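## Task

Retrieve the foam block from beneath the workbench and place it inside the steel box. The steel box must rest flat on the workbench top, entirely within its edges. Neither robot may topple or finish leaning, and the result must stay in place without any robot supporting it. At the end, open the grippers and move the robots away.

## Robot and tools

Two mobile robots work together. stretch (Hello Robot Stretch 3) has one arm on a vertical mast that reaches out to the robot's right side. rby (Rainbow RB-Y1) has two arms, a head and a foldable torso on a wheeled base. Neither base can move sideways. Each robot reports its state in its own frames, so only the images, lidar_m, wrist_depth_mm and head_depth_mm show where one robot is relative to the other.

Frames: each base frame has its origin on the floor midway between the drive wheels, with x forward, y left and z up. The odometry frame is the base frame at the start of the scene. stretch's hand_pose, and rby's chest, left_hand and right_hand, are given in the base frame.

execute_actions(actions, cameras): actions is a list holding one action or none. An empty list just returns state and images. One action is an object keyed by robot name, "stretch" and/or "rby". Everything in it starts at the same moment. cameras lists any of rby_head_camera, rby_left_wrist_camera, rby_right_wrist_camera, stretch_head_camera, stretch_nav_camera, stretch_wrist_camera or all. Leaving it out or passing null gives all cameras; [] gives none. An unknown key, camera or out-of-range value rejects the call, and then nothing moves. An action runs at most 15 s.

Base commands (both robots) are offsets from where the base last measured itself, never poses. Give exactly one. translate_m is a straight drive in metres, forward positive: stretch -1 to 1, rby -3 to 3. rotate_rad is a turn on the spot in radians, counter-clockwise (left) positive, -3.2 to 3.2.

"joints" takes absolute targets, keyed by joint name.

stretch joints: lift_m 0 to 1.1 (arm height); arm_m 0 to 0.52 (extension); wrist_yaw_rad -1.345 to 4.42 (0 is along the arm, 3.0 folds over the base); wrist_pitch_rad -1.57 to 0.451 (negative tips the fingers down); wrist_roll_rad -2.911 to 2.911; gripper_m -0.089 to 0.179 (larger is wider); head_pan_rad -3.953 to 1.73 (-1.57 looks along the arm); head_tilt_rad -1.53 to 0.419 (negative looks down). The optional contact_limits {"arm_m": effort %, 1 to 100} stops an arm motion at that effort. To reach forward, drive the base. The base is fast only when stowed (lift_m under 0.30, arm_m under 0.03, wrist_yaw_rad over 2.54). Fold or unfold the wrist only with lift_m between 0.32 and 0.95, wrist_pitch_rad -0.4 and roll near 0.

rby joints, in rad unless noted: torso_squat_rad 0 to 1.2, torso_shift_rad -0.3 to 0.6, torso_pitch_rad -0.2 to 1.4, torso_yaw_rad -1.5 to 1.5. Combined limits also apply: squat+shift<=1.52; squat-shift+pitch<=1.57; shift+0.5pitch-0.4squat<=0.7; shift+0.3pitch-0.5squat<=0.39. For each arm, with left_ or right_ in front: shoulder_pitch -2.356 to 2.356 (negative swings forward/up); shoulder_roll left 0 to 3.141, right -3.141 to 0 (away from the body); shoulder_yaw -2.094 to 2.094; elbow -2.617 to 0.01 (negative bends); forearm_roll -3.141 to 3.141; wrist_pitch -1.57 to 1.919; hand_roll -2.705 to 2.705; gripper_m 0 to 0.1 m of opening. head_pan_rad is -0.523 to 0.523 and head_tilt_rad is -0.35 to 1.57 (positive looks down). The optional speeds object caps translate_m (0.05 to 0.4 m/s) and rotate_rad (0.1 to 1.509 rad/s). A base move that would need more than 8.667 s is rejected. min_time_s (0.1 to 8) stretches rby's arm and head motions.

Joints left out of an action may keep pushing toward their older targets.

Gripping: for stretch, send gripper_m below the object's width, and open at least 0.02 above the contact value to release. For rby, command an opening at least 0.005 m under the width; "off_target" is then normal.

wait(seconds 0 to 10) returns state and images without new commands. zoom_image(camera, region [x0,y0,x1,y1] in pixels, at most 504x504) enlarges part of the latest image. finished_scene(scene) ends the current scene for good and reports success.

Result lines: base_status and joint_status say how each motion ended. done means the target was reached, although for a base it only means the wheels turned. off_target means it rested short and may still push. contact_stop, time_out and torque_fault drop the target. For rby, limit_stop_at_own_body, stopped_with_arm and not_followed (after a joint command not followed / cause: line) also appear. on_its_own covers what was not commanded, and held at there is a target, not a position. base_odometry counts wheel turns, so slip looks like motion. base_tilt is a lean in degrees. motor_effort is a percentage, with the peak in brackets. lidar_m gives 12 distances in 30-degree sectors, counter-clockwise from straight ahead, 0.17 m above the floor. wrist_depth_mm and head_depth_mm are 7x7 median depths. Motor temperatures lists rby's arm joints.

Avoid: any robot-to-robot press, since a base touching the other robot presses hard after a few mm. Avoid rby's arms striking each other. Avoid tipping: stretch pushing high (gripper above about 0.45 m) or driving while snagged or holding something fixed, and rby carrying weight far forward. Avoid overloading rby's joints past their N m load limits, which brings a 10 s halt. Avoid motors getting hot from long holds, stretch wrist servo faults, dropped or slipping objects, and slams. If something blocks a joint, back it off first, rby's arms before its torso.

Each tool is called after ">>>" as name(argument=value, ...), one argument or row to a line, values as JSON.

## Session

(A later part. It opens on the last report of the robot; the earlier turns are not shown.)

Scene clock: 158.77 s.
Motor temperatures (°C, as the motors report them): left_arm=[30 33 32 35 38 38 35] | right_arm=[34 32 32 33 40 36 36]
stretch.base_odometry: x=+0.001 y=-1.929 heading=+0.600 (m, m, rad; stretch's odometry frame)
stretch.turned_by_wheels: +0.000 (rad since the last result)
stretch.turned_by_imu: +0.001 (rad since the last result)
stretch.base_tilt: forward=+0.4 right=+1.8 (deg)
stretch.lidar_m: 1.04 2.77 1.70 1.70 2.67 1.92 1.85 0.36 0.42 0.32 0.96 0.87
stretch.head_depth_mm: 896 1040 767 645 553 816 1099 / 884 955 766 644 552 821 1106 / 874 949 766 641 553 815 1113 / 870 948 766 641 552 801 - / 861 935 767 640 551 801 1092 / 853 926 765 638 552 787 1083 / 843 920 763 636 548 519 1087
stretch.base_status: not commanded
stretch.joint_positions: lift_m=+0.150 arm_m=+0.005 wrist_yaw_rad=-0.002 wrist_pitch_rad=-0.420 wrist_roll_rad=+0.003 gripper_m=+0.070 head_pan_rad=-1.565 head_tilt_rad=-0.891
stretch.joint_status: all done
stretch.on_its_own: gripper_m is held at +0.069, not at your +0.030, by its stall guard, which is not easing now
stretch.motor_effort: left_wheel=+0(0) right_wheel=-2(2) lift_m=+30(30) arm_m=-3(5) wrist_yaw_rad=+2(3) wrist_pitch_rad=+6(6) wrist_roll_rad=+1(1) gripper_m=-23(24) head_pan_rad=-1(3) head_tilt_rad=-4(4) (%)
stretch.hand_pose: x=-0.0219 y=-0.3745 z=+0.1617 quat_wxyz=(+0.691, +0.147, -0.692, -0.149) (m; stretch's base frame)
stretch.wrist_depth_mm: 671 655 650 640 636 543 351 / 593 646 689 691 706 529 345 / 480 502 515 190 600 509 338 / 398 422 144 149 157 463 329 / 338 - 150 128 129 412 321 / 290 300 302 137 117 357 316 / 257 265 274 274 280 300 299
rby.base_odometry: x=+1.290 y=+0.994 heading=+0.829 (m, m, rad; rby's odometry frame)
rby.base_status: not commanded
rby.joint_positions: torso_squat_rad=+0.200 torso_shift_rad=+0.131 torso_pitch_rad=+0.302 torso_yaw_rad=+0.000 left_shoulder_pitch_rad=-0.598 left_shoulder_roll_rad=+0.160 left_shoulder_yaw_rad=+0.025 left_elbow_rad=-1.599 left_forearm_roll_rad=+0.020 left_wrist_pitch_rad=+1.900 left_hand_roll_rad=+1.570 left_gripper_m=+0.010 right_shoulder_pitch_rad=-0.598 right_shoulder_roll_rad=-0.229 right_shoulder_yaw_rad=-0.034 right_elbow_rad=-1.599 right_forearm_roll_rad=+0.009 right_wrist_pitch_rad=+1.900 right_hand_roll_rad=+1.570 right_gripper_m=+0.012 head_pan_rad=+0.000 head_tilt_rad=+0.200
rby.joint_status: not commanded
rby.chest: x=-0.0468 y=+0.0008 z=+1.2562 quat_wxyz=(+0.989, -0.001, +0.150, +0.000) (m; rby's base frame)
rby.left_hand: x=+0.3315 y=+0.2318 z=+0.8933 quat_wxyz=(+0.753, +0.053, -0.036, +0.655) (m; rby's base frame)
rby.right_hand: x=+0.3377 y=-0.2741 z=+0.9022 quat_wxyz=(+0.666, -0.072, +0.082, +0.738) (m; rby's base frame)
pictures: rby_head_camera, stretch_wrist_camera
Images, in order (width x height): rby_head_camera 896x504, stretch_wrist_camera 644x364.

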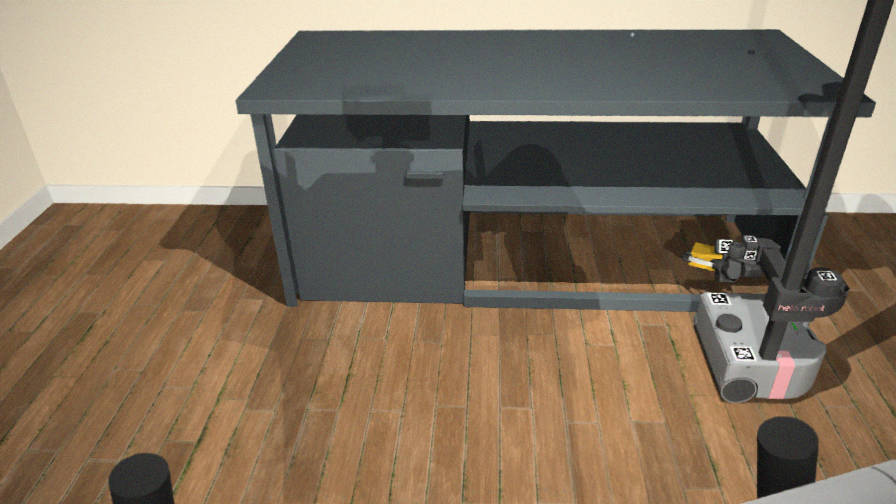

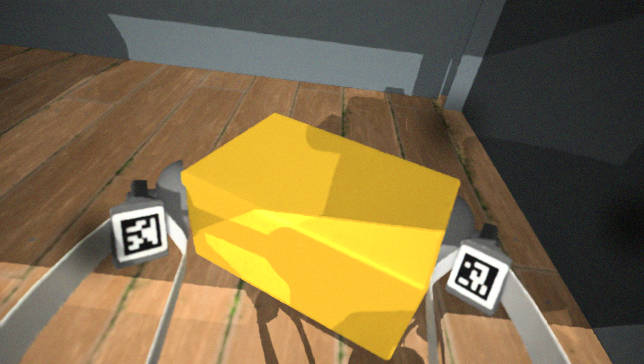

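>>> execute_actions(
  actions=[
    {"stretch":{"base":{"rotate_rad":0.8}},"rby":{"base":{"translate_m":1.0},"joints":{"torso_squat_rad":0.0,"left_shoulder_pitch_rad":-0.95,"left_elbow_rad":-1.25,"right_shoulder_pitch_rad":-0.95,"right_elbow_rad":-1.25},"min_time_s":3}},
  ],
  cameras=[],
)

>>> execute_actions(
  actions=[
    {"stretch":{"base":{"translate_m":0.35}}},
  ],
  cameras=["rby_head_camera"],
)

Scene clock: 174.37 s.
Motor temperatures (°C, as the motors report them): left_arm=[30 33 32 35 38 38 35] | right_arm=[34 32 32 33 40 36 36]
stretch.base_odometry: x=+0.001 y=-1.929 heading=+1.400 (m, m, rad; stretch's odometry frame)
stretch.turned_by_wheels: +0.800 (rad since the last result)
stretch.turned_by_imu: +0.805 (rad since the last result)
stretch.base_tilt: forward=+0.4 right=+1.9 (deg)
stretch.lidar_m: 0.84 1.14 3.75 2.13 1.86 1.86 0.36 0.61 0.93 0.32 0.87 1.44
stretch.head_depth_mm: 911 955 770 643 553 485 739 / 981 949 769 645 551 512 1019 / 1057 947 765 641 552 818 1110 / 1134 947 763 643 575 1040 - / 1196 950 765 641 921 1219 1100 / 1240 950 763 654 1298 1241 1101 / 1242 944 759 1047 1379 1225 1105
stretch.base_status: done
stretch.joint_positions: lift_m=+0.150 arm_m=+0.005 wrist_yaw_rad=-0.002 wrist_pitch_rad=-0.420 wrist_roll_rad=+0.003 gripper_m=+0.070 head_pan_rad=-1.565 head_tilt_rad=-0.891
stretch.joint_status: not commanded
stretch.on_its_own: gripper_m is held at +0.069, not at your +0.030, by its stall guard, which is not easing now
stretch.motor_effort: left_wheel=-1(4) right_wheel=+1(6) lift_m=+30(30) arm_m=-4(3) wrist_yaw_rad=+2(2) wrist_pitch_rad=+7(7) wrist_roll_rad=+1(1) gripper_m=-23(22) head_pan_rad=-2(2) head_tilt_rad=-5(4) (%)
stretch.hand_pose: x=-0.0219 y=-0.3745 z=+0.1617 quat_wxyz=(+0.691, +0.147, -0.692, -0.149) (m; stretch's base frame)
stretch.wrist_depth_mm: 713 575 689 859 802 649 554 / 594 598 686 736 798 688 579 / 475 451 513 189 600 638 599 / 397 404 144 148 157 504 524 / 340 - 150 127 130 422 427 / 290 297 284 137 117 356 363 / 259 266 269 225 278 300 313
rby.base_odometry: x=+1.966 y=+1.731 heading=+0.829 (m, m, rad; rby's odometry frame)
rby.base_status: done
rby.joint_positions: torso_squat_rad=+0.000 torso_shift_rad=+0.130 torso_pitch_rad=+0.300 torso_yaw_rad=+0.000 left_shoulder_pitch_rad=-0.950 left_shoulder_roll_rad=+0.160 left_shoulder_yaw_rad=+0.025 left_elbow_rad=-1.250 left_forearm_roll_rad=+0.019 left_wrist_pitch_rad=+1.900 left_hand_roll_rad=+1.570 left_gripper_m=+0.001 right_shoulder_pitch_rad=-0.950 right_shoulder_roll_rad=-0.230 right_shoulder_yaw_rad=-0.034 right_elbow_rad=-1.250 right_forearm_roll_rad=+0.009 right_wrist_pitch_rad=+1.900 right_hand_roll_rad=+1.570 right_gripper_m=+0.000 head_pan_rad=+0.000 head_tilt_rad=+0.200
rby.joint_status: all done
rby.on_its_own: left_gripper_m moved -0.009 to your old target +0.000; right_gripper_m moved -0.012 to your old target +0.000
rby.chest: x=-0.0459 y=+0.0008 z=+1.2702 quat_wxyz=(+0.989, -0.001, +0.149, +0.000) (m; rby's base frame)
rby.left_hand: x=+0.4087 y=+0.1953 z=+0.9544 quat_wxyz=(+0.773, +0.062, -0.042, +0.630) (m; rby's base frame)
rby.right_hand: x=+0.4176 y=-0.2399 z=+0.9646 quat_wxyz=(+0.650, -0.076, +0.086, +0.751) (m; rby's base frame)
pictures: none
No camera images: the call's "cameras" was empty. Leave "cameras" out to get every camera's image.

Scene clock: 179.07 s.
Motor temperatures (°C, as the motors report them): left_arm=[30 33 32 35 38 38 35] | right_arm=[34 32 32 33 40 36 36]
stretch.base_odometry: x=+0.060 y=-1.584 heading=+1.400 (m, m, rad; stretch's odometry frame)
stretch.turned_by_wheels: +0.000 (rad since the last result)
stretch.turned_by_imu: +0.000 (rad since the last result)
stretch.base_tilt: forward=+0.4 right=+1.9 (deg)
stretch.lidar_m: 0.49 0.57 4.24 2.44 2.07 2.10 0.71 1.10 1.18 0.32 1.05 0.89
stretch.head_depth_mm: 1120 951 772 661 947 1217 1100 / 1188 953 767 694 986 1213 1113 / 1232 949 763 1074 1353 1237 1142 / 1257 950 786 1123 1381 1174 - / 1251 948 844 1192 1395 1234 1103 / 1249 947 1102 1449 1400 1238 1094 / 1738 975 1285 1587 1408 1228 1097
stretch.base_status: done
stretch.joint_positions: lift_m=+0.150 arm_m=+0.005 wrist_yaw_rad=-0.002 wrist_pitch_rad=-0.420 wrist_roll_rad=+0.003 gripper_m=+0.070 head_pan_rad=-1.565 head_tilt_rad=-0.891
stretch.joint_status: not commanded
stretch.on_its_own: gripper_m is held at +0.069, not at your +0.030, by its stall guard, which is not easing now
stretch.motor_effort: left_wheel=-1(2) right_wheel=+0(5) lift_m=+30(30) arm_m=-2(3) wrist_yaw_rad=+2(2) wrist_pitch_rad=+7(6) wrist_roll_rad=+1(1) gripper_m=-23(22) head_pan_rad=-2(2) head_tilt_rad=-4(3) (%)
stretch.hand_pose: x=-0.0219 y=-0.3745 z=+0.1617 quat_wxyz=(+0.691, +0.147, -0.692, -0.149) (m; stretch's base frame)
stretch.wrist_depth_mm: 816 859 653 534 691 849 722 / 609 654 646 589 744 859 771 / 477 498 517 191 595 636 695 / 394 417 144 149 157 500 532 / 339 - 150 127 130 348 429 / 290 299 298 137 118 331 306 / 258 266 275 274 279 298 298
rby.base_odometry: x=+1.966 y=+1.731 heading=+0.829 (m, m, rad; rby's odometry frame)
rby.base_status: not commanded
rby.joint_positions: torso_squat_rad=+0.000 torso_shift_rad=+0.130 torso_pitch_rad=+0.300 torso_yaw_rad=+0.000 left_shoulder_pitch_rad=-0.950 left_shoulder_roll_rad=+0.160 left_shoulder_yaw_rad=+0.025 left_elbow_rad=-1.250 left_forearm_roll_rad=+0.019 left_wrist_pitch_rad=+1.900 left_hand_roll_rad=+1.570 left_gripper_m=+0.001 right_shoulder_pitch_rad=-0.950 right_shoulder_roll_rad=-0.230 right_shoulder_yaw_rad=-0.034 right_elbow_rad=-1.250 right_forearm_roll_rad=+0.009 right_wrist_pitch_rad=+1.900 right_hand_roll_rad=+1.570 right_gripper_m=+0.000 head_pan_rad=+0.000 head_tilt_rad=+0.200
rby.joint_status: not commanded
rby.chest: x=-0.0459 y=+0.0008 z=+1.2702 quat_wxyz=(+0.989, -0.001, +0.149, +0.000) (m; rby's base frame)
rby.left_hand: x=+0.4087 y=+0.1953 z=+0.9544 quat_wxyz=(+0.773, +0.062, -0.042, +0.630) (m; rby's base frame)
rby.right_hand: x=+0.4176 y=-0.2399 z=+0.9646 quat_wxyz=(+0.650, -0.076, +0.086, +0.751) (m; rby's base frame)
pictures: rby_head_camera
Images, in order (width x height): rby_head_camera 896x504.

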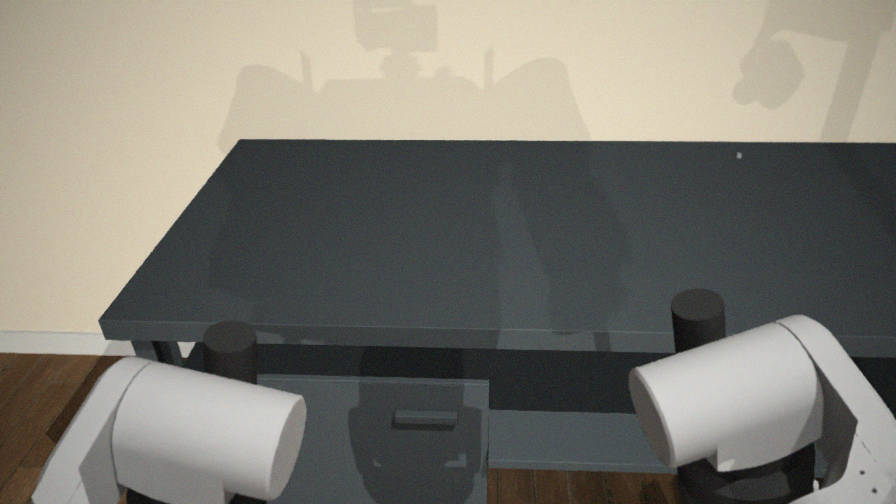

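Dropped the box. Look.

>>> execute_actions(
  actions=[
    {"rby":{"base":{"translate_m":-0.5},"joints":{"head_tilt_rad":0.8,"left_gripper_m":0.1,"right_gripper_m":0.1}},"stretch":{"joints":{"head_pan_rad":-0.3,"head_tilt_rad":-1.0}}},
  ],
  cameras=["rby_head_camera","stretch_nav_camera"],
)

Scene clock: 184.70 s.
Motor temperatures (°C, as the motors report them): left_arm=[30 33 32 35 38 38 35] | right_arm=[34 32 32 33 40 36 36]
stretch.base_odometry: x=+0.060 y=-1.584 heading=+1.400 (m, m, rad; stretch's odometry frame)
stretch.turned_by_wheels: +0.000 (rad since the last result)
stretch.turned_by_imu: +0.001 (rad since the last result)
stretch.base_tilt: forward=+0.4 right=+1.9 (deg)
stretch.lidar_m: 1.02 0.93 4.26 2.44 2.08 2.11 0.71 1.09 1.18 0.32 1.05 1.01
stretch.head_depth_mm: 2213 2093 1766 1526 1353 1210 962 / 2282 2067 1755 1525 1337 1208 1122 / 2361 2052 1758 1522 1347 1205 1112 / 2385 2078 1689 1518 1335 1203 1102 / 2334 2052 1711 1509 1331 1197 1088 / 2360 2052 1703 1511 1335 1201 1088 / 2371 2026 1721 1506 1332 1198 1075
stretch.base_status: not commanded
stretch.joint_positions: lift_m=+0.150 arm_m=+0.005 wrist_yaw_rad=-0.002 wrist_pitch_rad=-0.420 wrist_roll_rad=+0.003 gripper_m=+0.070 head_pan_rad=-0.307 head_tilt_rad=-0.988
stretch.joint_status: all done
stretch.on_its_own: gripper_m is held at +0.069, not at your +0.030, by its stall guard, which is not easing now
stretch.motor_effort: left_wheel=-2(2) right_wheel=+1(1) lift_m=+30(30) arm_m=-4(4) wrist_yaw_rad=+2(2) wrist_pitch_rad=+7(6) wrist_roll_rad=+1(1) gripper_m=-23(22) head_pan_rad=+3(39) head_tilt_rad=-5(12) (%)
stretch.hand_pose: x=-0.0219 y=-0.3745 z=+0.1617 quat_wxyz=(+0.691, +0.147, -0.692, -0.149) (m; stretch's base frame)
stretch.wrist_depth_mm: 828 873 643 543 697 865 738 / 603 646 642 581 743 855 763 / 478 498 518 191 601 644 687 / 398 417 144 149 157 499 526 / 342 - 150 128 129 349 428 / 291 302 301 137 117 331 304 / 258 265 275 273 280 299 297
rby.base_odometry: x=+1.628 y=+1.362 heading=+0.828 (m, m, rad; rby's odometry frame)
rby.base_status: done
rby.joint_positions: torso_squat_rad=+0.000 torso_shift_rad=+0.130 torso_pitch_rad=+0.300 torso_yaw_rad=+0.000 left_shoulder_pitch_rad=-0.950 left_shoulder_roll_rad=+0.160 left_shoulder_yaw_rad=+0.025 left_elbow_rad=-1.250 left_forearm_roll_rad=+0.019 left_wrist_pitch_rad=+1.900 left_hand_roll_rad=+1.570 left_gripper_m=+0.100 right_shoulder_pitch_rad=-0.950 right_shoulder_roll_rad=-0.230 right_shoulder_yaw_rad=-0.034 right_elbow_rad=-1.250 right_forearm_roll_rad=+0.009 right_wrist_pitch_rad=+1.900 right_hand_roll_rad=+1.570 right_gripper_m=+0.099 head_pan_rad=+0.000 head_tilt_rad=+0.800
rby.joint_status: all done
rby.chest: x=-0.0460 y=+0.0008 z=+1.2702 quat_wxyz=(+0.989, -0.001, +0.149, +0.000) (m; rby's base frame)
rby.left_hand: x=+0.4086 y=+0.1953 z=+0.9544 quat_wxyz=(+0.773, +0.062, -0.042, +0.630) (m; rby's base frame)
rby.right_hand: x=+0.4176 y=-0.2399 z=+0.9647 quat_wxyz=(+0.650, -0.076, +0.085, +0.751) (m; rby's base frame)
pictures: rby_head_camera, stretch_nav_camera (sideways: a quarter turn counterclockwise sets it upright)
Images, in order (width x height): rby_head_camera 896x504, stretch_nav_camera 672x504.

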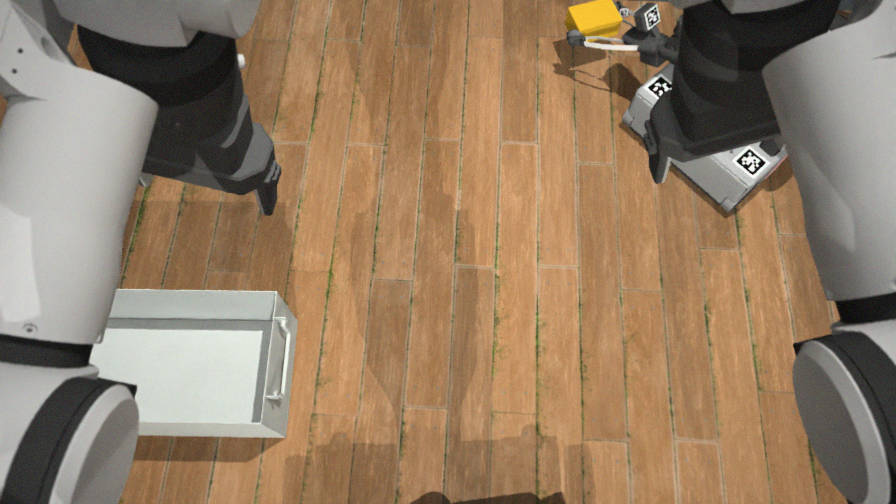

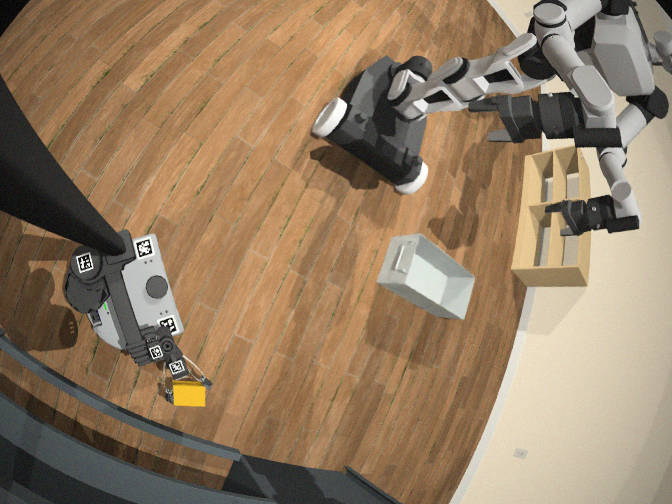

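>>> execute_actions(
  actions=[
    {"rby":{"base":{"translate_m":-1.0}},"stretch":{"base":{"rotate_rad":-0.3},"joints":{"lift_m":0.4}}},
  ],
  cameras=[],
)

>>> execute_actions(
  actions=[
    {"rby":{"base":{"rotate_rad":0.8}},"stretch":{"base":{"translate_m":0.55}}},
  ],
  cameras=[],
)

>>> execute_actions(
  actions=[
    {"rby":{"base":{"translate_m":0.92}},"stretch":{"base":{"rotate_rad":1.57},"joints":{"head_pan_rad":-1.57}}},
  ],
  cameras=[],
)

>>> execute_actions(
  actions=[
    {"rby":{"base":{"rotate_rad":-0.8}},"stretch":{"joints":{"arm_m":0.3}}},
  ],
  cameras=["rby_head_camera","stretch_head_camera"],
)

Scene clock: 195.60 s.
Motor temperatures (°C, as the motors report them): left_arm=[30 33 32 35 38 38 35] | right_arm=[34 32 32 33 39 36 36]
stretch.base_odometry: x=+0.060 y=-1.584 heading=+1.100 (m, m, rad; stretch's odometry frame)
stretch.turned_by_wheels: -0.300 (rad since the last result)
stretch.turned_by_imu: -0.299 (rad since the last result)
stretch.base_tilt: forward=+0.4 right=+1.9 (deg)
stretch.lidar_m: 1.00 2.02 1.89 3.10 2.19 2.08 0.72 0.71 1.18 0.86 0.78 2.53
stretch.head_depth_mm: 2260 2079 1735 1528 1353 1213 1123 / 2278 2070 1758 1523 1341 1210 1115 / 2292 2076 1749 1525 1331 1210 1103 / 2318 2034 1749 1519 1337 1203 1097 / 2298 2056 1748 1516 1337 1200 1082 / 2325 2049 1663 1518 1335 1197 1085 / 2358 2061 1712 1470 1331 1199 1084
stretch.base_status: done
stretch.joint_positions: lift_m=+0.400 arm_m=+0.005 wrist_yaw_rad=-0.002 wrist_pitch_rad=-0.421 wrist_roll_rad=+0.003 gripper_m=+0.070 head_pan_rad=-0.307 head_tilt_rad=-0.988
stretch.joint_status: all done
stretch.on_its_own: gripper_m is held at +0.069, not at your +0.030, by its stall guard, which is not easing now
stretch.motor_effort: left_wheel=+1(3) right_wheel=-3(6) lift_m=+30(31) arm_m=-3(3) wrist_yaw_rad=+2(2) wrist_pitch_rad=+6(7) wrist_roll_rad=+1(1) gripper_m=-22(23) head_pan_rad=+3(2) head_tilt_rad=-5(5) (%)
stretch.hand_pose: x=-0.0219 y=-0.3744 z=+0.4116 quat_wxyz=(+0.691, +0.147, -0.692, -0.149) (m; stretch's base frame)
stretch.wrist_depth_mm: 584 484 375 406 465 538 645 / 700 555 664 318 298 327 365 / 837 620 661 190 - 255 252 / 774 745 144 149 157 936 238 / 636 - 150 128 130 787 824 / 552 577 579 137 118 672 685 / 492 511 520 528 489 575 595
rby.base_odometry: x=+0.952 y=+0.626 heading=+0.828 (m, m, rad; rby's odometry frame)
rby.base_status: done
rby.joint_positions: torso_squat_rad=+0.000 torso_shift_rad=+0.130 torso_pitch_rad=+0.300 torso_yaw_rad=+0.000 left_shoulder_pitch_rad=-0.950 left_shoulder_roll_rad=+0.160 left_shoulder_yaw_rad=+0.025 left_elbow_rad=-1.250 left_forearm_roll_rad=+0.019 left_wrist_pitch_rad=+1.900 left_hand_roll_rad=+1.570 left_gripper_m=+0.100 right_shoulder_pitch_rad=-0.950 right_shoulder_roll_rad=-0.230 right_shoulder_yaw_rad=-0.034 right_elbow_rad=-1.250 right_forearm_roll_rad=+0.009 right_wrist_pitch_rad=+1.900 right_hand_roll_rad=+1.570 right_gripper_m=+0.099 head_pan_rad=+0.000 head_tilt_rad=+0.800
rby.joint_status: not commanded
rby.chest: x=-0.0459 y=+0.0008 z=+1.2702 quat_wxyz=(+0.989, -0.001, +0.149, +0.000) (m; rby's base frame)
rby.left_hand: x=+0.4086 y=+0.1953 z=+0.9544 quat_wxyz=(+0.773, +0.062, -0.042, +0.630) (m; rby's base frame)
rby.right_hand: x=+0.4176 y=-0.2399 z=+0.9647 quat_wxyz=(+0.650, -0.076, +0.085, +0.751) (m; rby's base frame)
pictures: none
No camera images: the call's "cameras" was empty. Leave "cameras" out to get every camera's image.

Scene clock: 202.10 s.
Motor temperatures (°C, as the motors report them): left_arm=[30 33 32 35 38 38 35] | right_arm=[34 32 32 33 39 36 36]
stretch.base_odometry: x=+0.309 y=-1.093 heading=+1.100 (m, m, rad; stretch's odometry frame)
stretch.turned_by_wheels: +0.000 (rad since the last result)
stretch.turned_by_imu: -0.001 (rad since the last result)
stretch.base_tilt: forward=+0.4 right=+1.9 (deg)
stretch.lidar_m: 0.46 0.55 1.48 1.76 2.72 2.56 1.25 1.41 0.78 0.80 1.02 2.05
stretch.head_depth_mm: 1844 2030 1763 1526 1340 1209 1120 / 1860 2036 1761 1525 1333 1199 1111 / 1858 2042 1749 1519 1347 1194 1106 / 1869 2062 1750 1523 1341 1206 1102 / 1894 2041 1743 1459 1325 1196 1089 / 1912 2037 1736 1484 1331 1195 1082 / 1919 1982 1748 1447 1261 1195 1083
stretch.base_status: done
stretch.joint_positions: lift_m=+0.400 arm_m=+0.005 wrist_yaw_rad=-0.002 wrist_pitch_rad=-0.421 wrist_roll_rad=+0.003 gripper_m=+0.070 head_pan_rad=-0.307 head_tilt_rad=-0.988
stretch.joint_status: not commanded
stretch.on_its_own: gripper_m is held at +0.069, not at your +0.030, by its stall guard, which is not easing now
stretch.motor_effort: left_wheel=+1(4) right_wheel=-3(4) lift_m=+30(30) arm_m=-3(3) wrist_yaw_rad=+2(2) wrist_pitch_rad=+7(6) wrist_roll_rad=+1(1) gripper_m=-23(23) head_pan_rad=+2(3) head_tilt_rad=-5(5) (%)
stretch.hand_pose: x=-0.0219 y=-0.3744 z=+0.4116 quat_wxyz=(+0.691, +0.147, -0.692, -0.149) (m; stretch's base frame)
stretch.wrist_depth_mm: - - 697 585 513 458 639 / - - 784 642 547 503 421 / 926 954 842 190 594 - - / 753 791 144 149 157 927 993 / 649 - 150 127 130 795 808 / 552 570 571 137 117 622 694 / 496 508 526 520 531 566 570
rby.base_odometry: x=+0.952 y=+0.625 heading=+1.628 (m, m, rad; rby's odometry frame)
rby.base_status: done
rby.joint_positions: torso_squat_rad=+0.000 torso_shift_rad=+0.130 torso_pitch_rad=+0.300 torso_yaw_rad=+0.000 left_shoulder_pitch_rad=-0.950 left_shoulder_roll_rad=+0.160 left_shoulder_yaw_rad=+0.025 left_elbow_rad=-1.250 left_forearm_roll_rad=+0.019 left_wrist_pitch_rad=+1.900 left_hand_roll_rad=+1.570 left_gripper_m=+0.100 right_shoulder_pitch_rad=-0.950 right_shoulder_roll_rad=-0.230 right_shoulder_yaw_rad=-0.034 right_elbow_rad=-1.250 right_forearm_roll_rad=+0.009 right_wrist_pitch_rad=+1.900 right_hand_roll_rad=+1.570 right_gripper_m=+0.099 head_pan_rad=+0.000 head_tilt_rad=+0.800
rby.joint_status: not commanded
rby.chest: x=-0.0459 y=+0.0008 z=+1.2702 quat_wxyz=(+0.989, -0.001, +0.149, +0.000) (m; rby's base frame)
rby.left_hand: x=+0.4086 y=+0.1953 z=+0.9544 quat_wxyz=(+0.773, +0.062, -0.042, +0.630) (m; rby's base frame)
rby.right_hand: x=+0.4176 y=-0.2399 z=+0.9647 quat_wxyz=(+0.650, -0.076, +0.085, +0.751) (m; rby's base frame)
pictures: none
No camera images: the call's "cameras" was empty. Leave "cameras" out to get every camera's image.

Scene clock: 205.97 s.
Motor temperatures (°C, as the motors report them): left_arm=[30 33 32 35 38 38 35] | right_arm=[34 32 32 33 39 36 36]
stretch.base_odometry: x=+0.309 y=-1.093 heading=+2.670 (m, m, rad; stretch's odometry frame)
stretch.turned_by_wheels: +1.570 (rad since the last result)
stretch.turned_by_imu: +1.578 (rad since the last result)
stretch.base_tilt: forward=+0.4 right=+1.8 (deg)
stretch.lidar_m: 3.88 2.73 2.56 1.24 1.39 0.78 0.79 1.02 2.05 0.46 0.54 1.17
stretch.head_depth_mm: 1785 1981 1763 1527 1347 1209 1090 / 1878 2045 1758 1528 1347 1209 1126 / 1964 2074 1758 1503 1345 1247 - / 2031 2078 1777 1487 1073 - - / 1838 1987 1747 1462 1292 1198 1084 / 2017 2049 1731 1515 1292 1199 1084 / 2009 2042 1723 1505 1330 1187 1083
stretch.base_status: done
stretch.joint_positions: lift_m=+0.400 arm_m=+0.005 wrist_yaw_rad=-0.002 wrist_pitch_rad=-0.421 wrist_roll_rad=+0.003 gripper_m=+0.070 head_pan_rad=-1.563 head_tilt_rad=-0.988
stretch.joint_status: all done
stretch.on_its_own: gripper_m is held at +0.069, not at your +0.030, by its stall guard, which is not easing now
stretch.motor_effort: left_wheel=-2(4) right_wheel=+1(5) lift_m=+30(31) arm_m=-3(3) wrist_yaw_rad=+2(2) wrist_pitch_rad=+7(7) wrist_roll_rad=+1(1) gripper_m=-23(23) head_pan_rad=-3(38) head_tilt_rad=-5(5) (%)
stretch.hand_pose: x=-0.0219 y=-0.3744 z=+0.4116 quat_wxyz=(+0.691, +0.147, -0.692, -0.149) (m; stretch's base frame)
stretch.wrist_depth_mm: - - - - - - - / 737 - - - - - - / 768 954 932 191 - - - / 749 800 144 149 157 948 995 / 647 - 150 128 129 803 808 / 554 557 426 137 118 677 690 / 494 507 507 509 532 569 586
rby.base_odometry: x=+0.899 y=+1.544 heading=+1.628 (m, m, rad; rby's odometry frame)
rby.base_status: done
rby.joint_positions: torso_squat_rad=+0.000 torso_shift_rad=+0.130 torso_pitch_rad=+0.300 torso_yaw_rad=+0.000 left_shoulder_pitch_rad=-0.950 left_shoulder_roll_rad=+0.160 left_shoulder_yaw_rad=+0.025 left_elbow_rad=-1.250 left_forearm_roll_rad=+0.019 left_wrist_pitch_rad=+1.900 left_hand_roll_rad=+1.570 left_gripper_m=+0.100 right_shoulder_pitch_rad=-0.950 right_shoulder_roll_rad=-0.230 right_shoulder_yaw_rad=-0.034 right_elbow_rad=-1.250 right_forearm_roll_rad=+0.009 right_wrist_pitch_rad=+1.900 right_hand_roll_rad=+1.570 right_gripper_m=+0.099 head_pan_rad=+0.000 head_tilt_rad=+0.800
rby.joint_status: not commanded
rby.chest: x=-0.0459 y=+0.0008 z=+1.2702 quat_wxyz=(+0.989, -0.001, +0.149, +0.000) (m; rby's base frame)
rby.left_hand: x=+0.4087 y=+0.1953 z=+0.9544 quat_wxyz=(+0.773, +0.062, -0.042, +0.630) (m; rby's base frame)
rby.right_hand: x=+0.4177 y=-0.2399 z=+0.9646 quat_wxyz=(+0.650, -0.076, +0.086, +0.751) (m; rby's base frame)
pictures: none
No camera images: the call's "cameras" was empty. Leave "cameras" out to get every camera's image.

Scene clock: 209.37 s.
Motor temperatures (°C, as the motors report them): left_arm=[30 33 32 35 38 38 35] | right_arm=[34 32 32 33 39 36 36]
stretch.base_odometry: x=+0.309 y=-1.093 heading=+2.670 (m, m, rad; stretch's odometry frame)
stretch.turned_by_wheels: +0.000 (rad since the last result)
stretch.turned_by_imu: +0.001 (rad since the last result)
stretch.base_tilt: forward=+0.4 right=+1.9 (deg)
stretch.lidar_m: 3.89 2.73 2.56 1.24 1.39 0.78 0.79 1.02 2.05 0.46 0.54 1.22
stretch.head_depth_mm: 1802 1985 1763 1527 1358 1213 1093 / 1890 2028 1753 1518 1347 1206 1117 / 1944 2084 1762 1521 1345 1210 - / 2035 2059 1743 1453 1324 1205 - / 1850 2000 1742 1446 1295 1190 1084 / 2044 2025 1743 1517 1295 1196 1086 / 2004 2045 1739 1501 1329 1196 1081
stretch.base_status: not commanded
stretch.joint_positions: lift_m=+0.400 arm_m=+0.300 wrist_yaw_rad=-0.002 wrist_pitch_rad=-0.421 wrist_roll_rad=+0.003 gripper_m=+0.070 head_pan_rad=-1.563 head_tilt_rad=-0.988
stretch.joint_status: all done
stretch.on_its_own: gripper_m is held at +0.069, not at your +0.030, by its stall guard, which is not easing now
stretch.motor_effort: left_wheel=-2(2) right_wheel=+1(1) lift_m=+30(30) arm_m=+4(5) wrist_yaw_rad=+2(2) wrist_pitch_rad=+6(6) wrist_roll_rad=+1(1) gripper_m=-22(23) head_pan_rad=-2(3) head_tilt_rad=-4(5) (%)
stretch.hand_pose: x=-0.0219 y=-0.6686 z=+0.4116 quat_wxyz=(+0.691, +0.147, -0.692, -0.149) (m; stretch's base frame)
stretch.wrist_depth_mm: - - - - - - - / 775 - - - - - - / 825 938 990 189 - - - / 751 783 144 149 156 957 - / 651 - 150 127 129 807 824 / 549 431 484 137 117 687 674 / 482 375 510 520 532 567 583
rby.base_odometry: x=+0.899 y=+1.544 heading=+0.828 (m, m, rad; rby's odometry frame)
rby.base_status: done
rby.joint_positions: torso_squat_rad=+0.000 torso_shift_rad=+0.130 torso_pitch_rad=+0.300 torso_yaw_rad=+0.000 left_shoulder_pitch_rad=-0.950 left_shoulder_roll_rad=+0.160 left_shoulder_yaw_rad=+0.025 left_elbow_rad=-1.250 left_forearm_roll_rad=+0.019 left_wrist_pitch_rad=+1.900 left_hand_roll_rad=+1.570 left_gripper_m=+0.100 right_shoulder_pitch_rad=-0.950 right_shoulder_roll_rad=-0.230 right_shoulder_yaw_rad=-0.034 right_elbow_rad=-1.250 right_forearm_roll_rad=+0.009 right_wrist_pitch_rad=+1.900 right_hand_roll_rad=+1.570 right_gripper_m=+0.099 head_pan_rad=+0.000 head_tilt_rad=+0.800
rby.joint_status: not commanded
rby.chest: x=-0.0459 y=+0.0008 z=+1.2702 quat_wxyz=(+0.989, -0.001, +0.149, +0.000) (m; rby's base frame)
rby.left_hand: x=+0.4087 y=+0.1953 z=+0.9544 quat_wxyz=(+0.773, +0.062, -0.042, +0.630) (m; rby's base frame)
rby.right_hand: x=+0.4177 y=-0.2399 z=+0.9646 quat_wxyz=(+0.650, -0.076, +0.086, +0.751) (m; rby's base frame)
pictures: rby_head_camera, stretch_head_camera (sideways: a quarter turn clockwise sets it upright)
Images, in order (width x height): rby_head_camera 896x504, stretch_head_camera 896x504.

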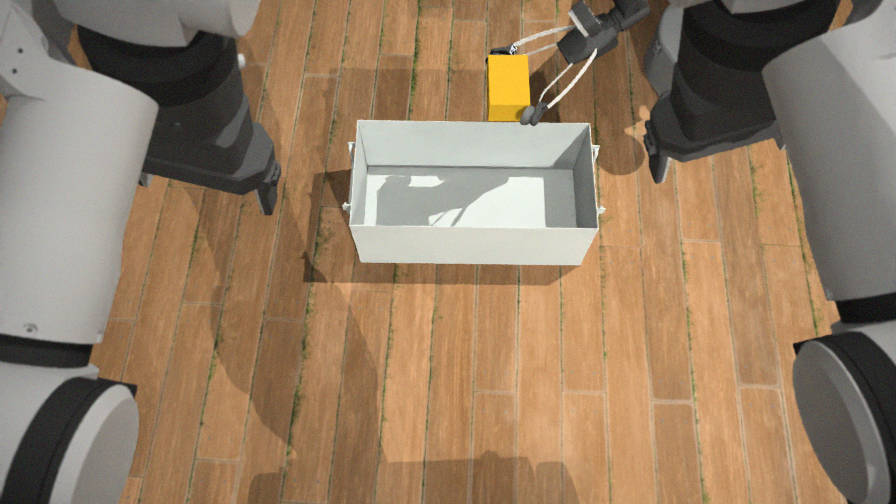

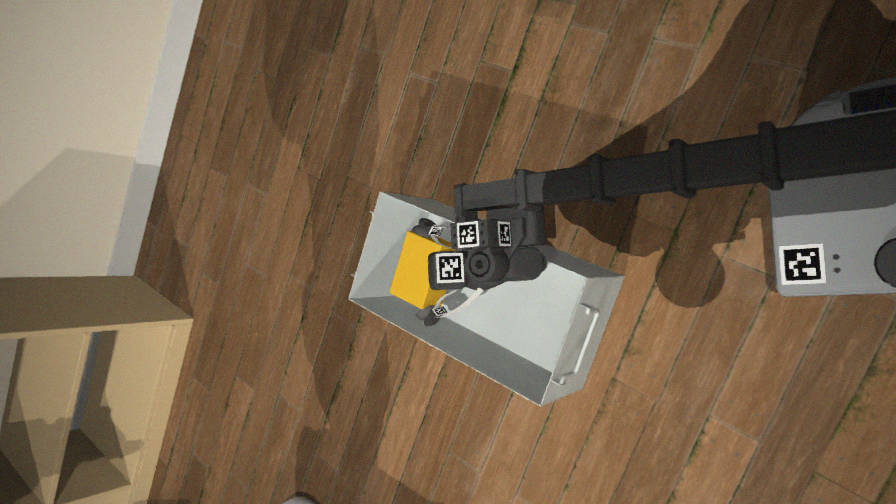

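>>> execute_actions(
  actions=[
    {"stretch":{"base":{"translate_m":0.09},"joints":{"arm_m":0.36}}},
  ],
  cameras=[],
)

>>> execute_actions(
  actions=[
    {"stretch":{"joints":{"lift_m":0.27}}},
  ],
  cameras=["rby_head_camera","stretch_head_camera"],
)

Scene clock: 215.17 s.
Motor temperatures (°C, as the motors report them): left_arm=[30 33 32 35 38 38 35] | right_arm=[34 32 32 33 39 36 36]
stretch.base_odometry: x=+0.229 y=-1.053 heading=+2.670 (m, m, rad; stretch's odometry frame)
stretch.turned_by_wheels: +0.000 (rad since the last result)
stretch.turned_by_imu: +0.000 (rad since the last result)
stretch.base_tilt: forward=+0.4 right=+1.9 (deg)
stretch.lidar_m: 3.84 2.68 2.52 1.27 1.31 0.87 0.88 1.10 0.69 0.47 1.07 1.47
stretch.head_depth_mm: 1822 2016 1773 1522 1348 1213 1097 / 1920 2070 1750 1533 1344 1211 1118 / 1982 2094 1745 1494 1344 1192 - / 1965 2058 1738 1431 1304 1199 - / 1909 2001 1736 1460 1300 1207 1090 / 2010 2041 1726 1509 1336 1197 1093 / 2008 2033 1653 1506 1330 1194 1080
stretch.base_status: done
stretch.joint_positions: lift_m=+0.400 arm_m=+0.360 wrist_yaw_rad=-0.002 wrist_pitch_rad=-0.421 wrist_roll_rad=+0.003 gripper_m=+0.070 head_pan_rad=-1.563 head_tilt_rad=-0.988
stretch.joint_status: all done
stretch.on_its_own: gripper_m is held at +0.069, not at your +0.030, by its stall guard, which is not easing now
stretch.motor_effort: left_wheel=-1(3) right_wheel=+0(6) lift_m=+30(30) arm_m=+4(5) wrist_yaw_rad=+2(2) wrist_pitch_rad=+7(7) wrist_roll_rad=+1(1) gripper_m=-22(24) head_pan_rad=-2(3) head_tilt_rad=-5(5) (%)
stretch.hand_pose: x=-0.0219 y=-0.7286 z=+0.4116 quat_wxyz=(+0.691, +0.147, -0.692, -0.149) (m; stretch's base frame)
stretch.wrist_depth_mm: - - - - - - - / 712 - - - - - - / 692 895 964 190 - - - / 735 789 144 149 157 962 - / 649 - 150 128 130 807 814 / 556 569 566 137 117 674 678 / 492 502 444 515 523 471 595
rby.base_odometry: x=+0.899 y=+1.544 heading=+0.828 (m, m, rad; rby's odometry frame)
rby.base_status: not commanded
rby.joint_positions: torso_squat_rad=+0.000 torso_shift_rad=+0.130 torso_pitch_rad=+0.300 torso_yaw_rad=+0.000 left_shoulder_pitch_rad=-0.950 left_shoulder_roll_rad=+0.160 left_shoulder_yaw_rad=+0.025 left_elbow_rad=-1.250 left_forearm_roll_rad=+0.019 left_wrist_pitch_rad=+1.900 left_hand_roll_rad=+1.570 left_gripper_m=+0.100 right_shoulder_pitch_rad=-0.950 right_shoulder_roll_rad=-0.230 right_shoulder_yaw_rad=-0.034 right_elbow_rad=-1.250 right_forearm_roll_rad=+0.009 right_wrist_pitch_rad=+1.900 right_hand_roll_rad=+1.570 right_gripper_m=+0.099 head_pan_rad=+0.000 head_tilt_rad=+0.800
rby.joint_status: not commanded
rby.chest: x=-0.0459 y=+0.0008 z=+1.2702 quat_wxyz=(+0.989, -0.001, +0.149, +0.000) (m; rby's base frame)
rby.left_hand: x=+0.4087 y=+0.1953 z=+0.9544 quat_wxyz=(+0.773, +0.062, -0.042, +0.630) (m; rby's base frame)
rby.right_hand: x=+0.4177 y=-0.2399 z=+0.9646 quat_wxyz=(+0.650, -0.076, +0.086, +0.751) (m; rby's base frame)
pictures: none
No camera images: the call's "cameras" was empty. Leave "cameras" out to get every camera's image.

Scene clock: 217.17 s.
Motor temperatures (°C, as the motors report them): left_arm=[30 33 32 35 38 38 35] | right_arm=[34 32 32 33 39 36 36]
stretch.base_odometry: x=+0.229 y=-1.053 heading=+2.670 (m, m, rad; stretch's odometry frame)
stretch.turned_by_wheels: +0.000 (rad since the last result)
stretch.turned_by_imu: +0.000 (rad since the last result)
stretch.base_tilt: forward=+0.5 right=+1.9 (deg)
stretch.lidar_m: 3.82 2.68 2.52 1.26 1.31 0.87 0.87 1.10 0.69 0.47 1.08 1.47
stretch.head_depth_mm: 1830 2016 1765 1518 1348 1205 1091 / 1921 2074 1747 1532 1355 1207 1125 / 1993 2079 1760 1485 1349 1221 - / 1973 2074 1746 1508 1284 1205 - / 1901 2002 1743 1504 1292 1195 1087 / 2032 2043 1737 1516 1337 1204 1085 / 2032 2036 1675 1495 1335 1195 1081
stretch.base_status: not commanded
stretch.joint_positions: lift_m=+0.270 arm_m=+0.360 wrist_yaw_rad=-0.002 wrist_pitch_rad=-0.421 wrist_roll_rad=+0.003 gripper_m=+0.070 head_pan_rad=-1.563 head_tilt_rad=-0.988
stretch.joint_status: all done
stretch.on_its_own: gripper_m is held at +0.069, not at your +0.030, by its stall guard, which is not easing now
stretch.motor_effort: left_wheel=-2(2) right_wheel=+1(0) lift_m=+16(25) arm_m=+3(3) wrist_yaw_rad=+2(2) wrist_pitch_rad=+7(7) wrist_roll_rad=+1(1) gripper_m=-21(23) head_pan_rad=-3(3) head_tilt_rad=-4(5) (%)
stretch.hand_pose: x=-0.0219 y=-0.7286 z=+0.2824 quat_wxyz=(+0.691, +0.147, -0.692, -0.149) (m; stretch's base frame)
stretch.wrist_depth_mm: 644 - - - - - - / 667 840 985 - - - - / 681 715 749 190 460 925 983 / 564 599 144 149 157 414 744 / 485 - 150 128 130 423 609 / 420 428 267 137 118 322 507 / 369 214 352 392 398 381 438
rby.base_odometry: x=+0.899 y=+1.544 heading=+0.828 (m, m, rad; rby's odometry frame)
rby.base_status: not commanded
rby.joint_positions: torso_squat_rad=+0.000 torso_shift_rad=+0.130 torso_pitch_rad=+0.300 torso_yaw_rad=+0.000 left_shoulder_pitch_rad=-0.950 left_shoulder_roll_rad=+0.160 left_shoulder_yaw_rad=+0.025 left_elbow_rad=-1.250 left_forearm_roll_rad=+0.019 left_wrist_pitch_rad=+1.900 left_hand_roll_rad=+1.570 left_gripper_m=+0.100 right_shoulder_pitch_rad=-0.950 right_shoulder_roll_rad=-0.230 right_shoulder_yaw_rad=-0.034 right_elbow_rad=-1.250 right_forearm_roll_rad=+0.009 right_wrist_pitch_rad=+1.900 right_hand_roll_rad=+1.570 right_gripper_m=+0.099 head_pan_rad=+0.000 head_tilt_rad=+0.800
rby.joint_status: not commanded
rby.chest: x=-0.0459 y=+0.0008 z=+1.2702 quat_wxyz=(+0.989, -0.001, +0.149, +0.000) (m; rby's base frame)
rby.left_hand: x=+0.4087 y=+0.1953 z=+0.9544 quat_wxyz=(+0.773, +0.062, -0.042, +0.630) (m; rby's base frame)
rby.right_hand: x=+0.4177 y=-0.2399 z=+0.9646 quat_wxyz=(+0.650, -0.076, +0.086, +0.751) (m; rby's base frame)
pictures: rby_head_camera, stretch_head_camera (sideways: a quarter turn clockwise sets it upright)
Images, in order (width x height): rby_head_camera 896x504, stretch_head_camera 896x504.

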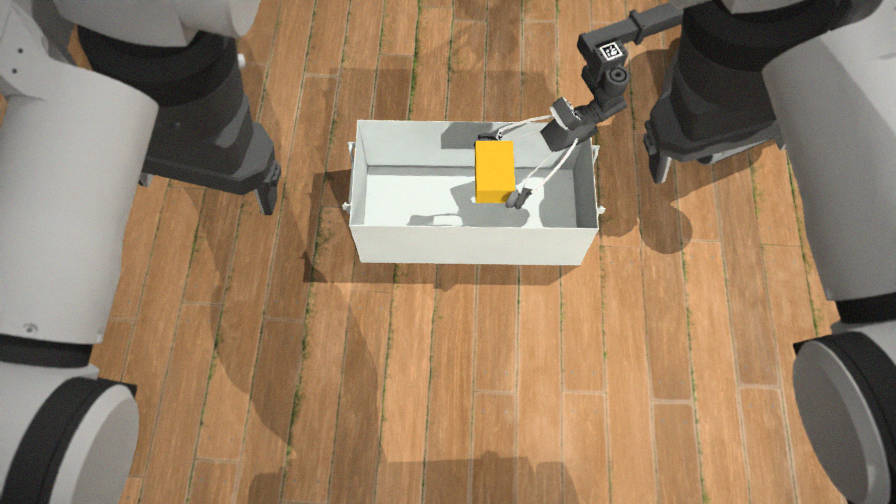

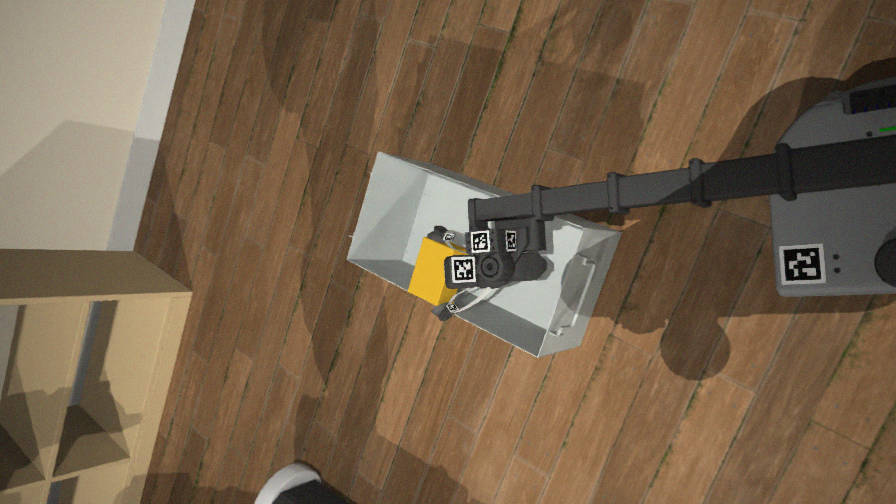

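>>> execute_actions(
  actions=[
    {"stretch":{"joints":{"gripper_m":0.15}},"rby":{"joints":{"torso_pitch_rad":0,"left_shoulder_pitch_rad":-1.2,"left_elbow_rad":-0.7,"right_shoulder_pitch_rad":-1.2,"right_elbow_rad":-0.7,"left_shoulder_roll_rad":0.3,"right_shoulder_roll_rad":-0.36}}},
  ],
  cameras=[],
)

>>> execute_actions(
  actions=[
    {"stretch":{"joints":{"lift_m":0.4,"arm_m":0.005}}},
  ],
  cameras=[],
)

>>> execute_actions(
  actions=[
    {"stretch":{"base":{"rotate_rad":1.2},"joints":{"wrist_yaw_rad":3.0,"gripper_m":0.04}}},
  ],
  cameras=[],
)

>>> execute_actions(
  actions=[
    {"stretch":{"base":{"translate_m":1.0},"joints":{"lift_m":0.27}},"rby":{"joints":{"torso_squat_rad":0.8,"torso_shift_rad":0.4,"torso_pitch_rad":0.95,"left_wrist_pitch_rad":0.95,"right_wrist_pitch_rad":0.95,"head_tilt_rad":0.1}}},
  ],
  cameras=["rby_head_camera","rby_left_wrist_camera","rby_right_wrist_camera"],
)

Scene clock: 238.20 s.
Motor temperatures (°C, as the motors report them): left_arm=[30 33 32 35 38 38 35] | right_arm=[34 32 32 33 39 36 36]
stretch.base_odometry: x=+0.229 y=-1.053 heading=+2.670 (m, m, rad; stretch's odometry frame)
stretch.turned_by_wheels: +0.000 (rad since the last result)
stretch.turned_by_imu: +0.001 (rad since the last result)
stretch.base_tilt: forward=+0.4 right=+1.9 (deg)
stretch.lidar_m: 3.83 2.67 2.53 1.27 1.31 0.87 0.87 1.11 0.69 0.47 1.07 1.47
stretch.head_depth_mm: 1835 2026 1764 1531 1348 1209 1089 / 1910 2052 1757 1533 1344 1202 1128 / 2000 2049 1750 1490 1343 1227 - / 1966 2050 1753 1545 1278 1207 - / 1904 2001 1745 1518 1293 1196 1087 / 2047 2034 1736 1506 1326 1190 1083 / 2027 2034 1673 1502 1333 1197 1080
stretch.base_status: not commanded
stretch.joint_positions: lift_m=+0.270 arm_m=+0.360 wrist_yaw_rad=-0.002 wrist_pitch_rad=-0.421 wrist_roll_rad=+0.003 gripper_m=+0.150 head_pan_rad=-1.563 head_tilt_rad=-0.988
stretch.joint_status: all done
stretch.motor_effort: left_wheel=-1(2) right_wheel=+0(0) lift_m=+16(16) arm_m=+4(2) wrist_yaw_rad=+2(2) wrist_pitch_rad=+7(7) wrist_roll_rad=+1(1) gripper_m=+0(94) head_pan_rad=-3(3) head_tilt_rad=-5(5) (%)
stretch.hand_pose: x=-0.0219 y=-0.7286 z=+0.2824 quat_wxyz=(+0.691, +0.147, -0.692, -0.149) (m; stretch's base frame)
stretch.wrist_depth_mm: 653 - - - - - - / 666 843 971 - - - - / 686 719 752 745 463 926 1000 / 569 608 615 464 473 420 749 / 482 - 319 508 521 405 604 / 413 422 303 457 465 - 494 / 370 223 351 403 375 347 447
rby.base_odometry: x=+0.899 y=+1.544 heading=+0.828 (m, m, rad; rby's odometry frame)
rby.base_status: not commanded
rby.joint_positions: torso_squat_rad=+0.000 torso_shift_rad=+0.130 torso_pitch_rad=+0.000 torso_yaw_rad=+0.000 left_shoulder_pitch_rad=-1.200 left_shoulder_roll_rad=+0.300 left_shoulder_yaw_rad=+0.025 left_elbow_rad=-0.700 left_forearm_roll_rad=+0.019 left_wrist_pitch_rad=+1.900 left_hand_roll_rad=+1.570 left_gripper_m=+0.100 right_shoulder_pitch_rad=-1.200 right_shoulder_roll_rad=-0.360 right_shoulder_yaw_rad=-0.034 right_elbow_rad=-0.700 right_forearm_roll_rad=+0.009 right_wrist_pitch_rad=+1.900 right_hand_roll_rad=+1.570 right_gripper_m=+0.099 head_pan_rad=+0.000 head_tilt_rad=+0.800
rby.joint_status: all done
rby.chest: x=-0.1374 y=+0.0008 z=+1.2840 quat_wxyz=(+1.000, -0.001, +0.000, +0.000) (m; rby's base frame)
rby.left_hand: x=+0.3826 y=+0.2738 z=+1.1197 quat_wxyz=(+0.715, +0.104, -0.099, +0.684) (m; rby's base frame)
rby.right_hand: x=+0.3833 y=-0.3107 z=+1.1337 quat_wxyz=(+0.707, -0.118, +0.115, +0.688) (m; rby's base frame)
pictures: none
No camera images: the call's "cameras" was empty. Leave "cameras" out to get every camera's image.

Scene clock: 242.03 s.
Motor temperatures (°C, as the motors report them): left_arm=[30 33 32 35 38 38 35] | right_arm=[34 32 32 33 39 36 36]
stretch.base_odometry: x=+0.229 y=-1.053 heading=+2.670 (m, m, rad; stretch's odometry frame)
stretch.turned_by_wheels: +0.000 (rad since the last result)
stretch.turned_by_imu: +0.001 (rad since the last result)
stretch.base_tilt: forward=+0.4 right=+1.8 (deg)
stretch.lidar_m: 3.82 2.68 2.53 1.26 1.31 0.87 0.88 1.10 0.69 0.47 1.07 1.47
stretch.head_depth_mm: 1821 2030 1767 1532 1346 1207 1088 / 1902 2065 1751 1535 1350 1209 1126 / 1970 2058 1751 1470 1342 1237 - / 1953 2082 1740 1489 1306 1220 - / 1896 2005 1747 1492 1294 1197 1081 / 2038 2041 1753 1504 1339 1195 1088 / 2004 2040 1643 1517 1333 1192 1082
stretch.base_status: not commanded
stretch.joint_positions: lift_m=+0.400 arm_m=+0.005 wrist_yaw_rad=-0.001 wrist_pitch_rad=-0.420 wrist_roll_rad=+0.003 gripper_m=+0.150 head_pan_rad=-1.563 head_tilt_rad=-0.988
stretch.joint_status: all done
stretch.motor_effort: left_wheel=-1(1) right_wheel=+0(0) lift_m=+30(32) arm_m=-3(5) wrist_yaw_rad=+2(2) wrist_pitch_rad=+7(6) wrist_roll_rad=+1(1) gripper_m=-1(0) head_pan_rad=-3(3) head_tilt_rad=-5(5) (%)
stretch.hand_pose: x=-0.0219 y=-0.3745 z=+0.4118 quat_wxyz=(+0.691, +0.147, -0.692, -0.149) (m; stretch's base frame)
stretch.wrist_depth_mm: 981 - - - - - - / 791 977 - - - - - / 838 948 - 867 824 - - / 741 813 622 804 867 956 - / 651 - 510 725 722 823 817 / 554 574 515 431 634 - 692 / 491 515 520 478 549 568 604
rby.base_odometry: x=+0.899 y=+1.544 heading=+0.828 (m, m, rad; rby's odometry frame)
rby.base_status: not commanded
rby.joint_positions: torso_squat_rad=+0.000 torso_shift_rad=+0.130 torso_pitch_rad=+0.000 torso_yaw_rad=+0.000 left_shoulder_pitch_rad=-1.200 left_shoulder_roll_rad=+0.300 left_shoulder_yaw_rad=+0.025 left_elbow_rad=-0.700 left_forearm_roll_rad=+0.019 left_wrist_pitch_rad=+1.900 left_hand_roll_rad=+1.570 left_gripper_m=+0.100 right_shoulder_pitch_rad=-1.200 right_shoulder_roll_rad=-0.360 right_shoulder_yaw_rad=-0.034 right_elbow_rad=-0.700 right_forearm_roll_rad=+0.009 right_wrist_pitch_rad=+1.900 right_hand_roll_rad=+1.570 right_gripper_m=+0.099 head_pan_rad=+0.000 head_tilt_rad=+0.800
rby.joint_status: not commanded
rby.chest: x=-0.1374 y=+0.0008 z=+1.2840 quat_wxyz=(+1.000, -0.001, +0.000, +0.000) (m; rby's base frame)
rby.left_hand: x=+0.3826 y=+0.2738 z=+1.1197 quat_wxyz=(+0.715, +0.104, -0.099, +0.684) (m; rby's base frame)
rby.right_hand: x=+0.3833 y=-0.3107 z=+1.1337 quat_wxyz=(+0.707, -0.118, +0.115, +0.688) (m; rby's base frame)
pictures: none
No camera images: the call's "cameras" was empty. Leave "cameras" out to get every camera's image.

Scene clock: 244.90 s.
Motor temperatures (°C, as the motors report them): left_arm=[30 33 32 35 38 38 35] | right_arm=[34 32 32 33 39 36 36]
stretch.base_odometry: x=+0.229 y=-1.053 heading=-2.413 (m, m, rad; stretch's odometry frame)
stretch.turned_by_wheels: +1.200 (rad since the last result)
stretch.turned_by_imu: +1.206 (rad since the last result)
stretch.base_tilt: forward=+0.4 right=+1.9 (deg)
stretch.lidar_m: 2.52 1.26 1.53 0.87 0.91 2.12 0.47 0.47 1.07 4.26 3.34 2.57
stretch.head_depth_mm: 2549 1731 1525 1502 1351 1198 1093 / 2555 2068 1737 1532 1348 1207 1121 / 2516 2064 1749 1520 1350 1245 - / 2505 2073 1737 1513 1341 1240 - / 2482 2061 1754 1506 1335 1220 1084 / 2537 2033 1727 1509 1332 1198 1092 / 2510 2052 1738 1510 1332 1193 1082
stretch.base_status: done
stretch.joint_positions: lift_m=+0.400 arm_m=+0.005 wrist_yaw_rad=+2.997 wrist_pitch_rad=-0.420 wrist_roll_rad=+0.003 gripper_m=+0.040 head_pan_rad=-1.563 head_tilt_rad=-0.988
stretch.joint_status: all done
stretch.motor_effort: left_wheel=-2(5) right_wheel=+1(5) lift_m=+30(30) arm_m=-3(3) wrist_yaw_rad=+4(4) wrist_pitch_rad=+6(6) wrist_roll_rad=+1(1) gripper_m=+0(93) head_pan_rad=-2(3) head_tilt_rad=-5(5) (%)
stretch.hand_pose: x=+0.0110 y=+0.0714 z=+0.4118 quat_wxyz=(+0.198, +0.701, +0.097, +0.678) (m; stretch's base frame)
stretch.wrist_depth_mm: 854 - 867 - - - - / 973 954 959 - - - - / 913 951 - - - - - / 772 783 884 861 904 965 - / 650 653 - 707 752 783 806 / 553 577 597 609 620 663 693 / 501 - - 545 551 574 582
rby.base_odometry: x=+0.899 y=+1.544 heading=+0.828 (m, m, rad; rby's odometry frame)
rby.base_status: not commanded
rby.joint_positions: torso_squat_rad=+0.000 torso_shift_rad=+0.130 torso_pitch_rad=+0.000 torso_yaw_rad=+0.000 left_shoulder_pitch_rad=-1.200 left_shoulder_roll_rad=+0.300 left_shoulder_yaw_rad=+0.025 left_elbow_rad=-0.700 left_forearm_roll_rad=+0.019 left_wrist_pitch_rad=+1.900 left_hand_roll_rad=+1.570 left_gripper_m=+0.100 right_shoulder_pitch_rad=-1.200 right_shoulder_roll_rad=-0.360 right_shoulder_yaw_rad=-0.034 right_elbow_rad=-0.700 right_forearm_roll_rad=+0.009 right_wrist_pitch_rad=+1.900 right_hand_roll_rad=+1.570 right_gripper_m=+0.099 head_pan_rad=+0.000 head_tilt_rad=+0.800
rby.joint_status: not commanded
rby.chest: x=-0.1374 y=+0.0008 z=+1.2840 quat_wxyz=(+1.000, -0.001, +0.000, +0.000) (m; rby's base frame)
rby.left_hand: x=+0.3826 y=+0.2738 z=+1.1197 quat_wxyz=(+0.715, +0.104, -0.099, +0.684) (m; rby's base frame)
rby.right_hand: x=+0.3833 y=-0.3107 z=+1.1337 quat_wxyz=(+0.707, -0.118, +0.115, +0.688) (m; rby's base frame)
pictures: none
No camera images: the call's "cameras" was empty. Leave "cameras" out to get every camera's image.

Scene clock: 250.57 s.
Motor temperatures (°C, as the motors report them): left_arm=[30 33 32 35 38 38 35] | right_arm=[34 32 32 33 39 36 36]
stretch.base_odometry: x=-0.517 y=-1.718 heading=-2.413 (m, m, rad; stretch's odometry frame)
stretch.turned_by_wheels: +0.000 (rad since the last result)
stretch.turned_by_imu: -0.002 (rad since the last result)
stretch.base_tilt: forward=+0.4 right=+1.9 (deg)
stretch.lidar_m: 1.54 1.66 1.51 0.74 1.47 1.36 1.44 1.77 4.43 4.35 2.05 1.57
stretch.head_depth_mm: 2547 2086 1764 1522 1352 1212 1095 / 2521 2065 1763 1525 1341 1200 1123 / 2532 2070 1735 1517 1342 1223 - / 2513 2061 1753 1520 1338 1218 - / 2502 2052 1758 1509 1344 1208 1087 / 2525 2045 1745 1509 1334 1202 1081 / 2484 2056 1718 1505 1341 1193 1076
stretch.base_status: done
stretch.joint_positions: lift_m=+0.270 arm_m=+0.005 wrist_yaw_rad=+2.998 wrist_pitch_rad=-0.420 wrist_roll_rad=+0.003 gripper_m=+0.040 head_pan_rad=-1.563 head_tilt_rad=-0.988
stretch.joint_status: all done
stretch.motor_effort: left_wheel=-1(4) right_wheel=+0(7) lift_m=+16(23) arm_m=-4(3) wrist_yaw_rad=+2(4) wrist_pitch_rad=+6(6) wrist_roll_rad=+1(1) gripper_m=+0(0) head_pan_rad=-3(3) head_tilt_rad=-5(5) (%)
stretch.hand_pose: x=+0.0108 y=+0.0715 z=+0.2826 quat_wxyz=(+0.197, +0.701, +0.097, +0.678) (m; stretch's base frame)
stretch.wrist_depth_mm: - - - - - - - / 840 854 - - - - - / 693 713 793 818 857 915 973 / 571 584 654 656 686 712 749 / 492 516 - 563 574 580 609 / - - - - 467 496 519 / - - - 414 414 436 444
rby.base_odometry: x=+0.899 y=+1.544 heading=+0.828 (m, m, rad; rby's odometry frame)
rby.base_status: not commanded
rby.joint_positions: torso_squat_rad=+0.800 torso_shift_rad=+0.400 torso_pitch_rad=+0.950 torso_yaw_rad=+0.000 left_shoulder_pitch_rad=-1.200 left_shoulder_roll_rad=+0.300 left_shoulder_yaw_rad=+0.025 left_elbow_rad=-0.700 left_forearm_roll_rad=+0.019 left_wrist_pitch_rad=+0.950 left_hand_roll_rad=+1.570 left_gripper_m=+0.100 right_shoulder_pitch_rad=-1.200 right_shoulder_roll_rad=-0.360 right_shoulder_yaw_rad=-0.034 right_elbow_rad=-0.700 right_forearm_roll_rad=+0.009 right_wrist_pitch_rad=+0.950 right_hand_roll_rad=+1.570 right_gripper_m=+0.099 head_pan_rad=+0.000 head_tilt_rad=+0.100
rby.joint_status: all done
rby.chest: x=+0.2136 y=+0.0006 z=+0.9097 quat_wxyz=(+0.889, -0.001, +0.457, +0.000) (m; rby's base frame)
rby.left_hand: x=+0.5645 y=+0.2382 z=+0.2907 quat_wxyz=(+0.791, +0.050, -0.044, +0.608) (m; rby's base frame)
rby.right_hand: x=+0.5785 y=-0.2845 z=+0.3002 quat_wxyz=(+0.608, -0.077, +0.074, +0.787) (m; rby's base frame)
pictures: rby_head_camera, rby_left_wrist_camera, rby_right_wrist_camera
Images, in order (width x height): rby_head_camera 896x504, rby_left_wrist_camera 644x364, rby_right_wrist_camera 644x364.

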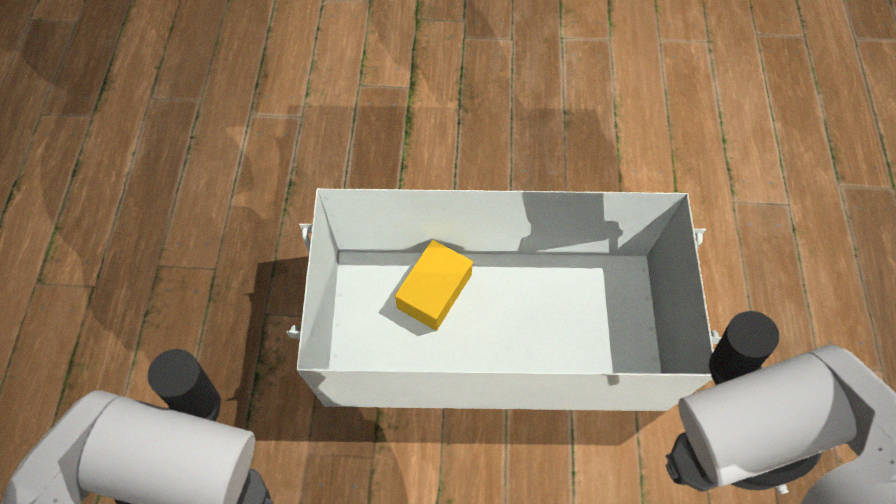

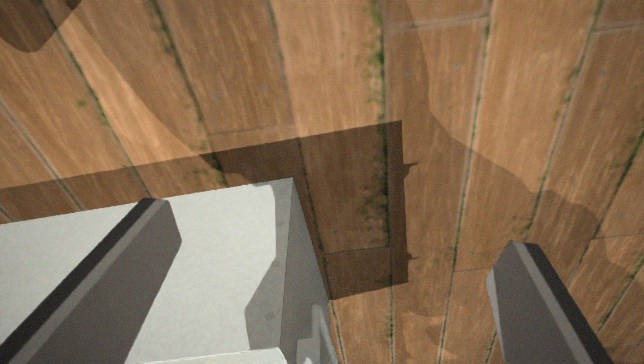

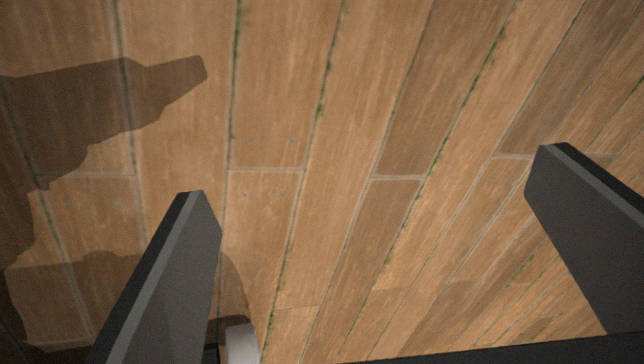

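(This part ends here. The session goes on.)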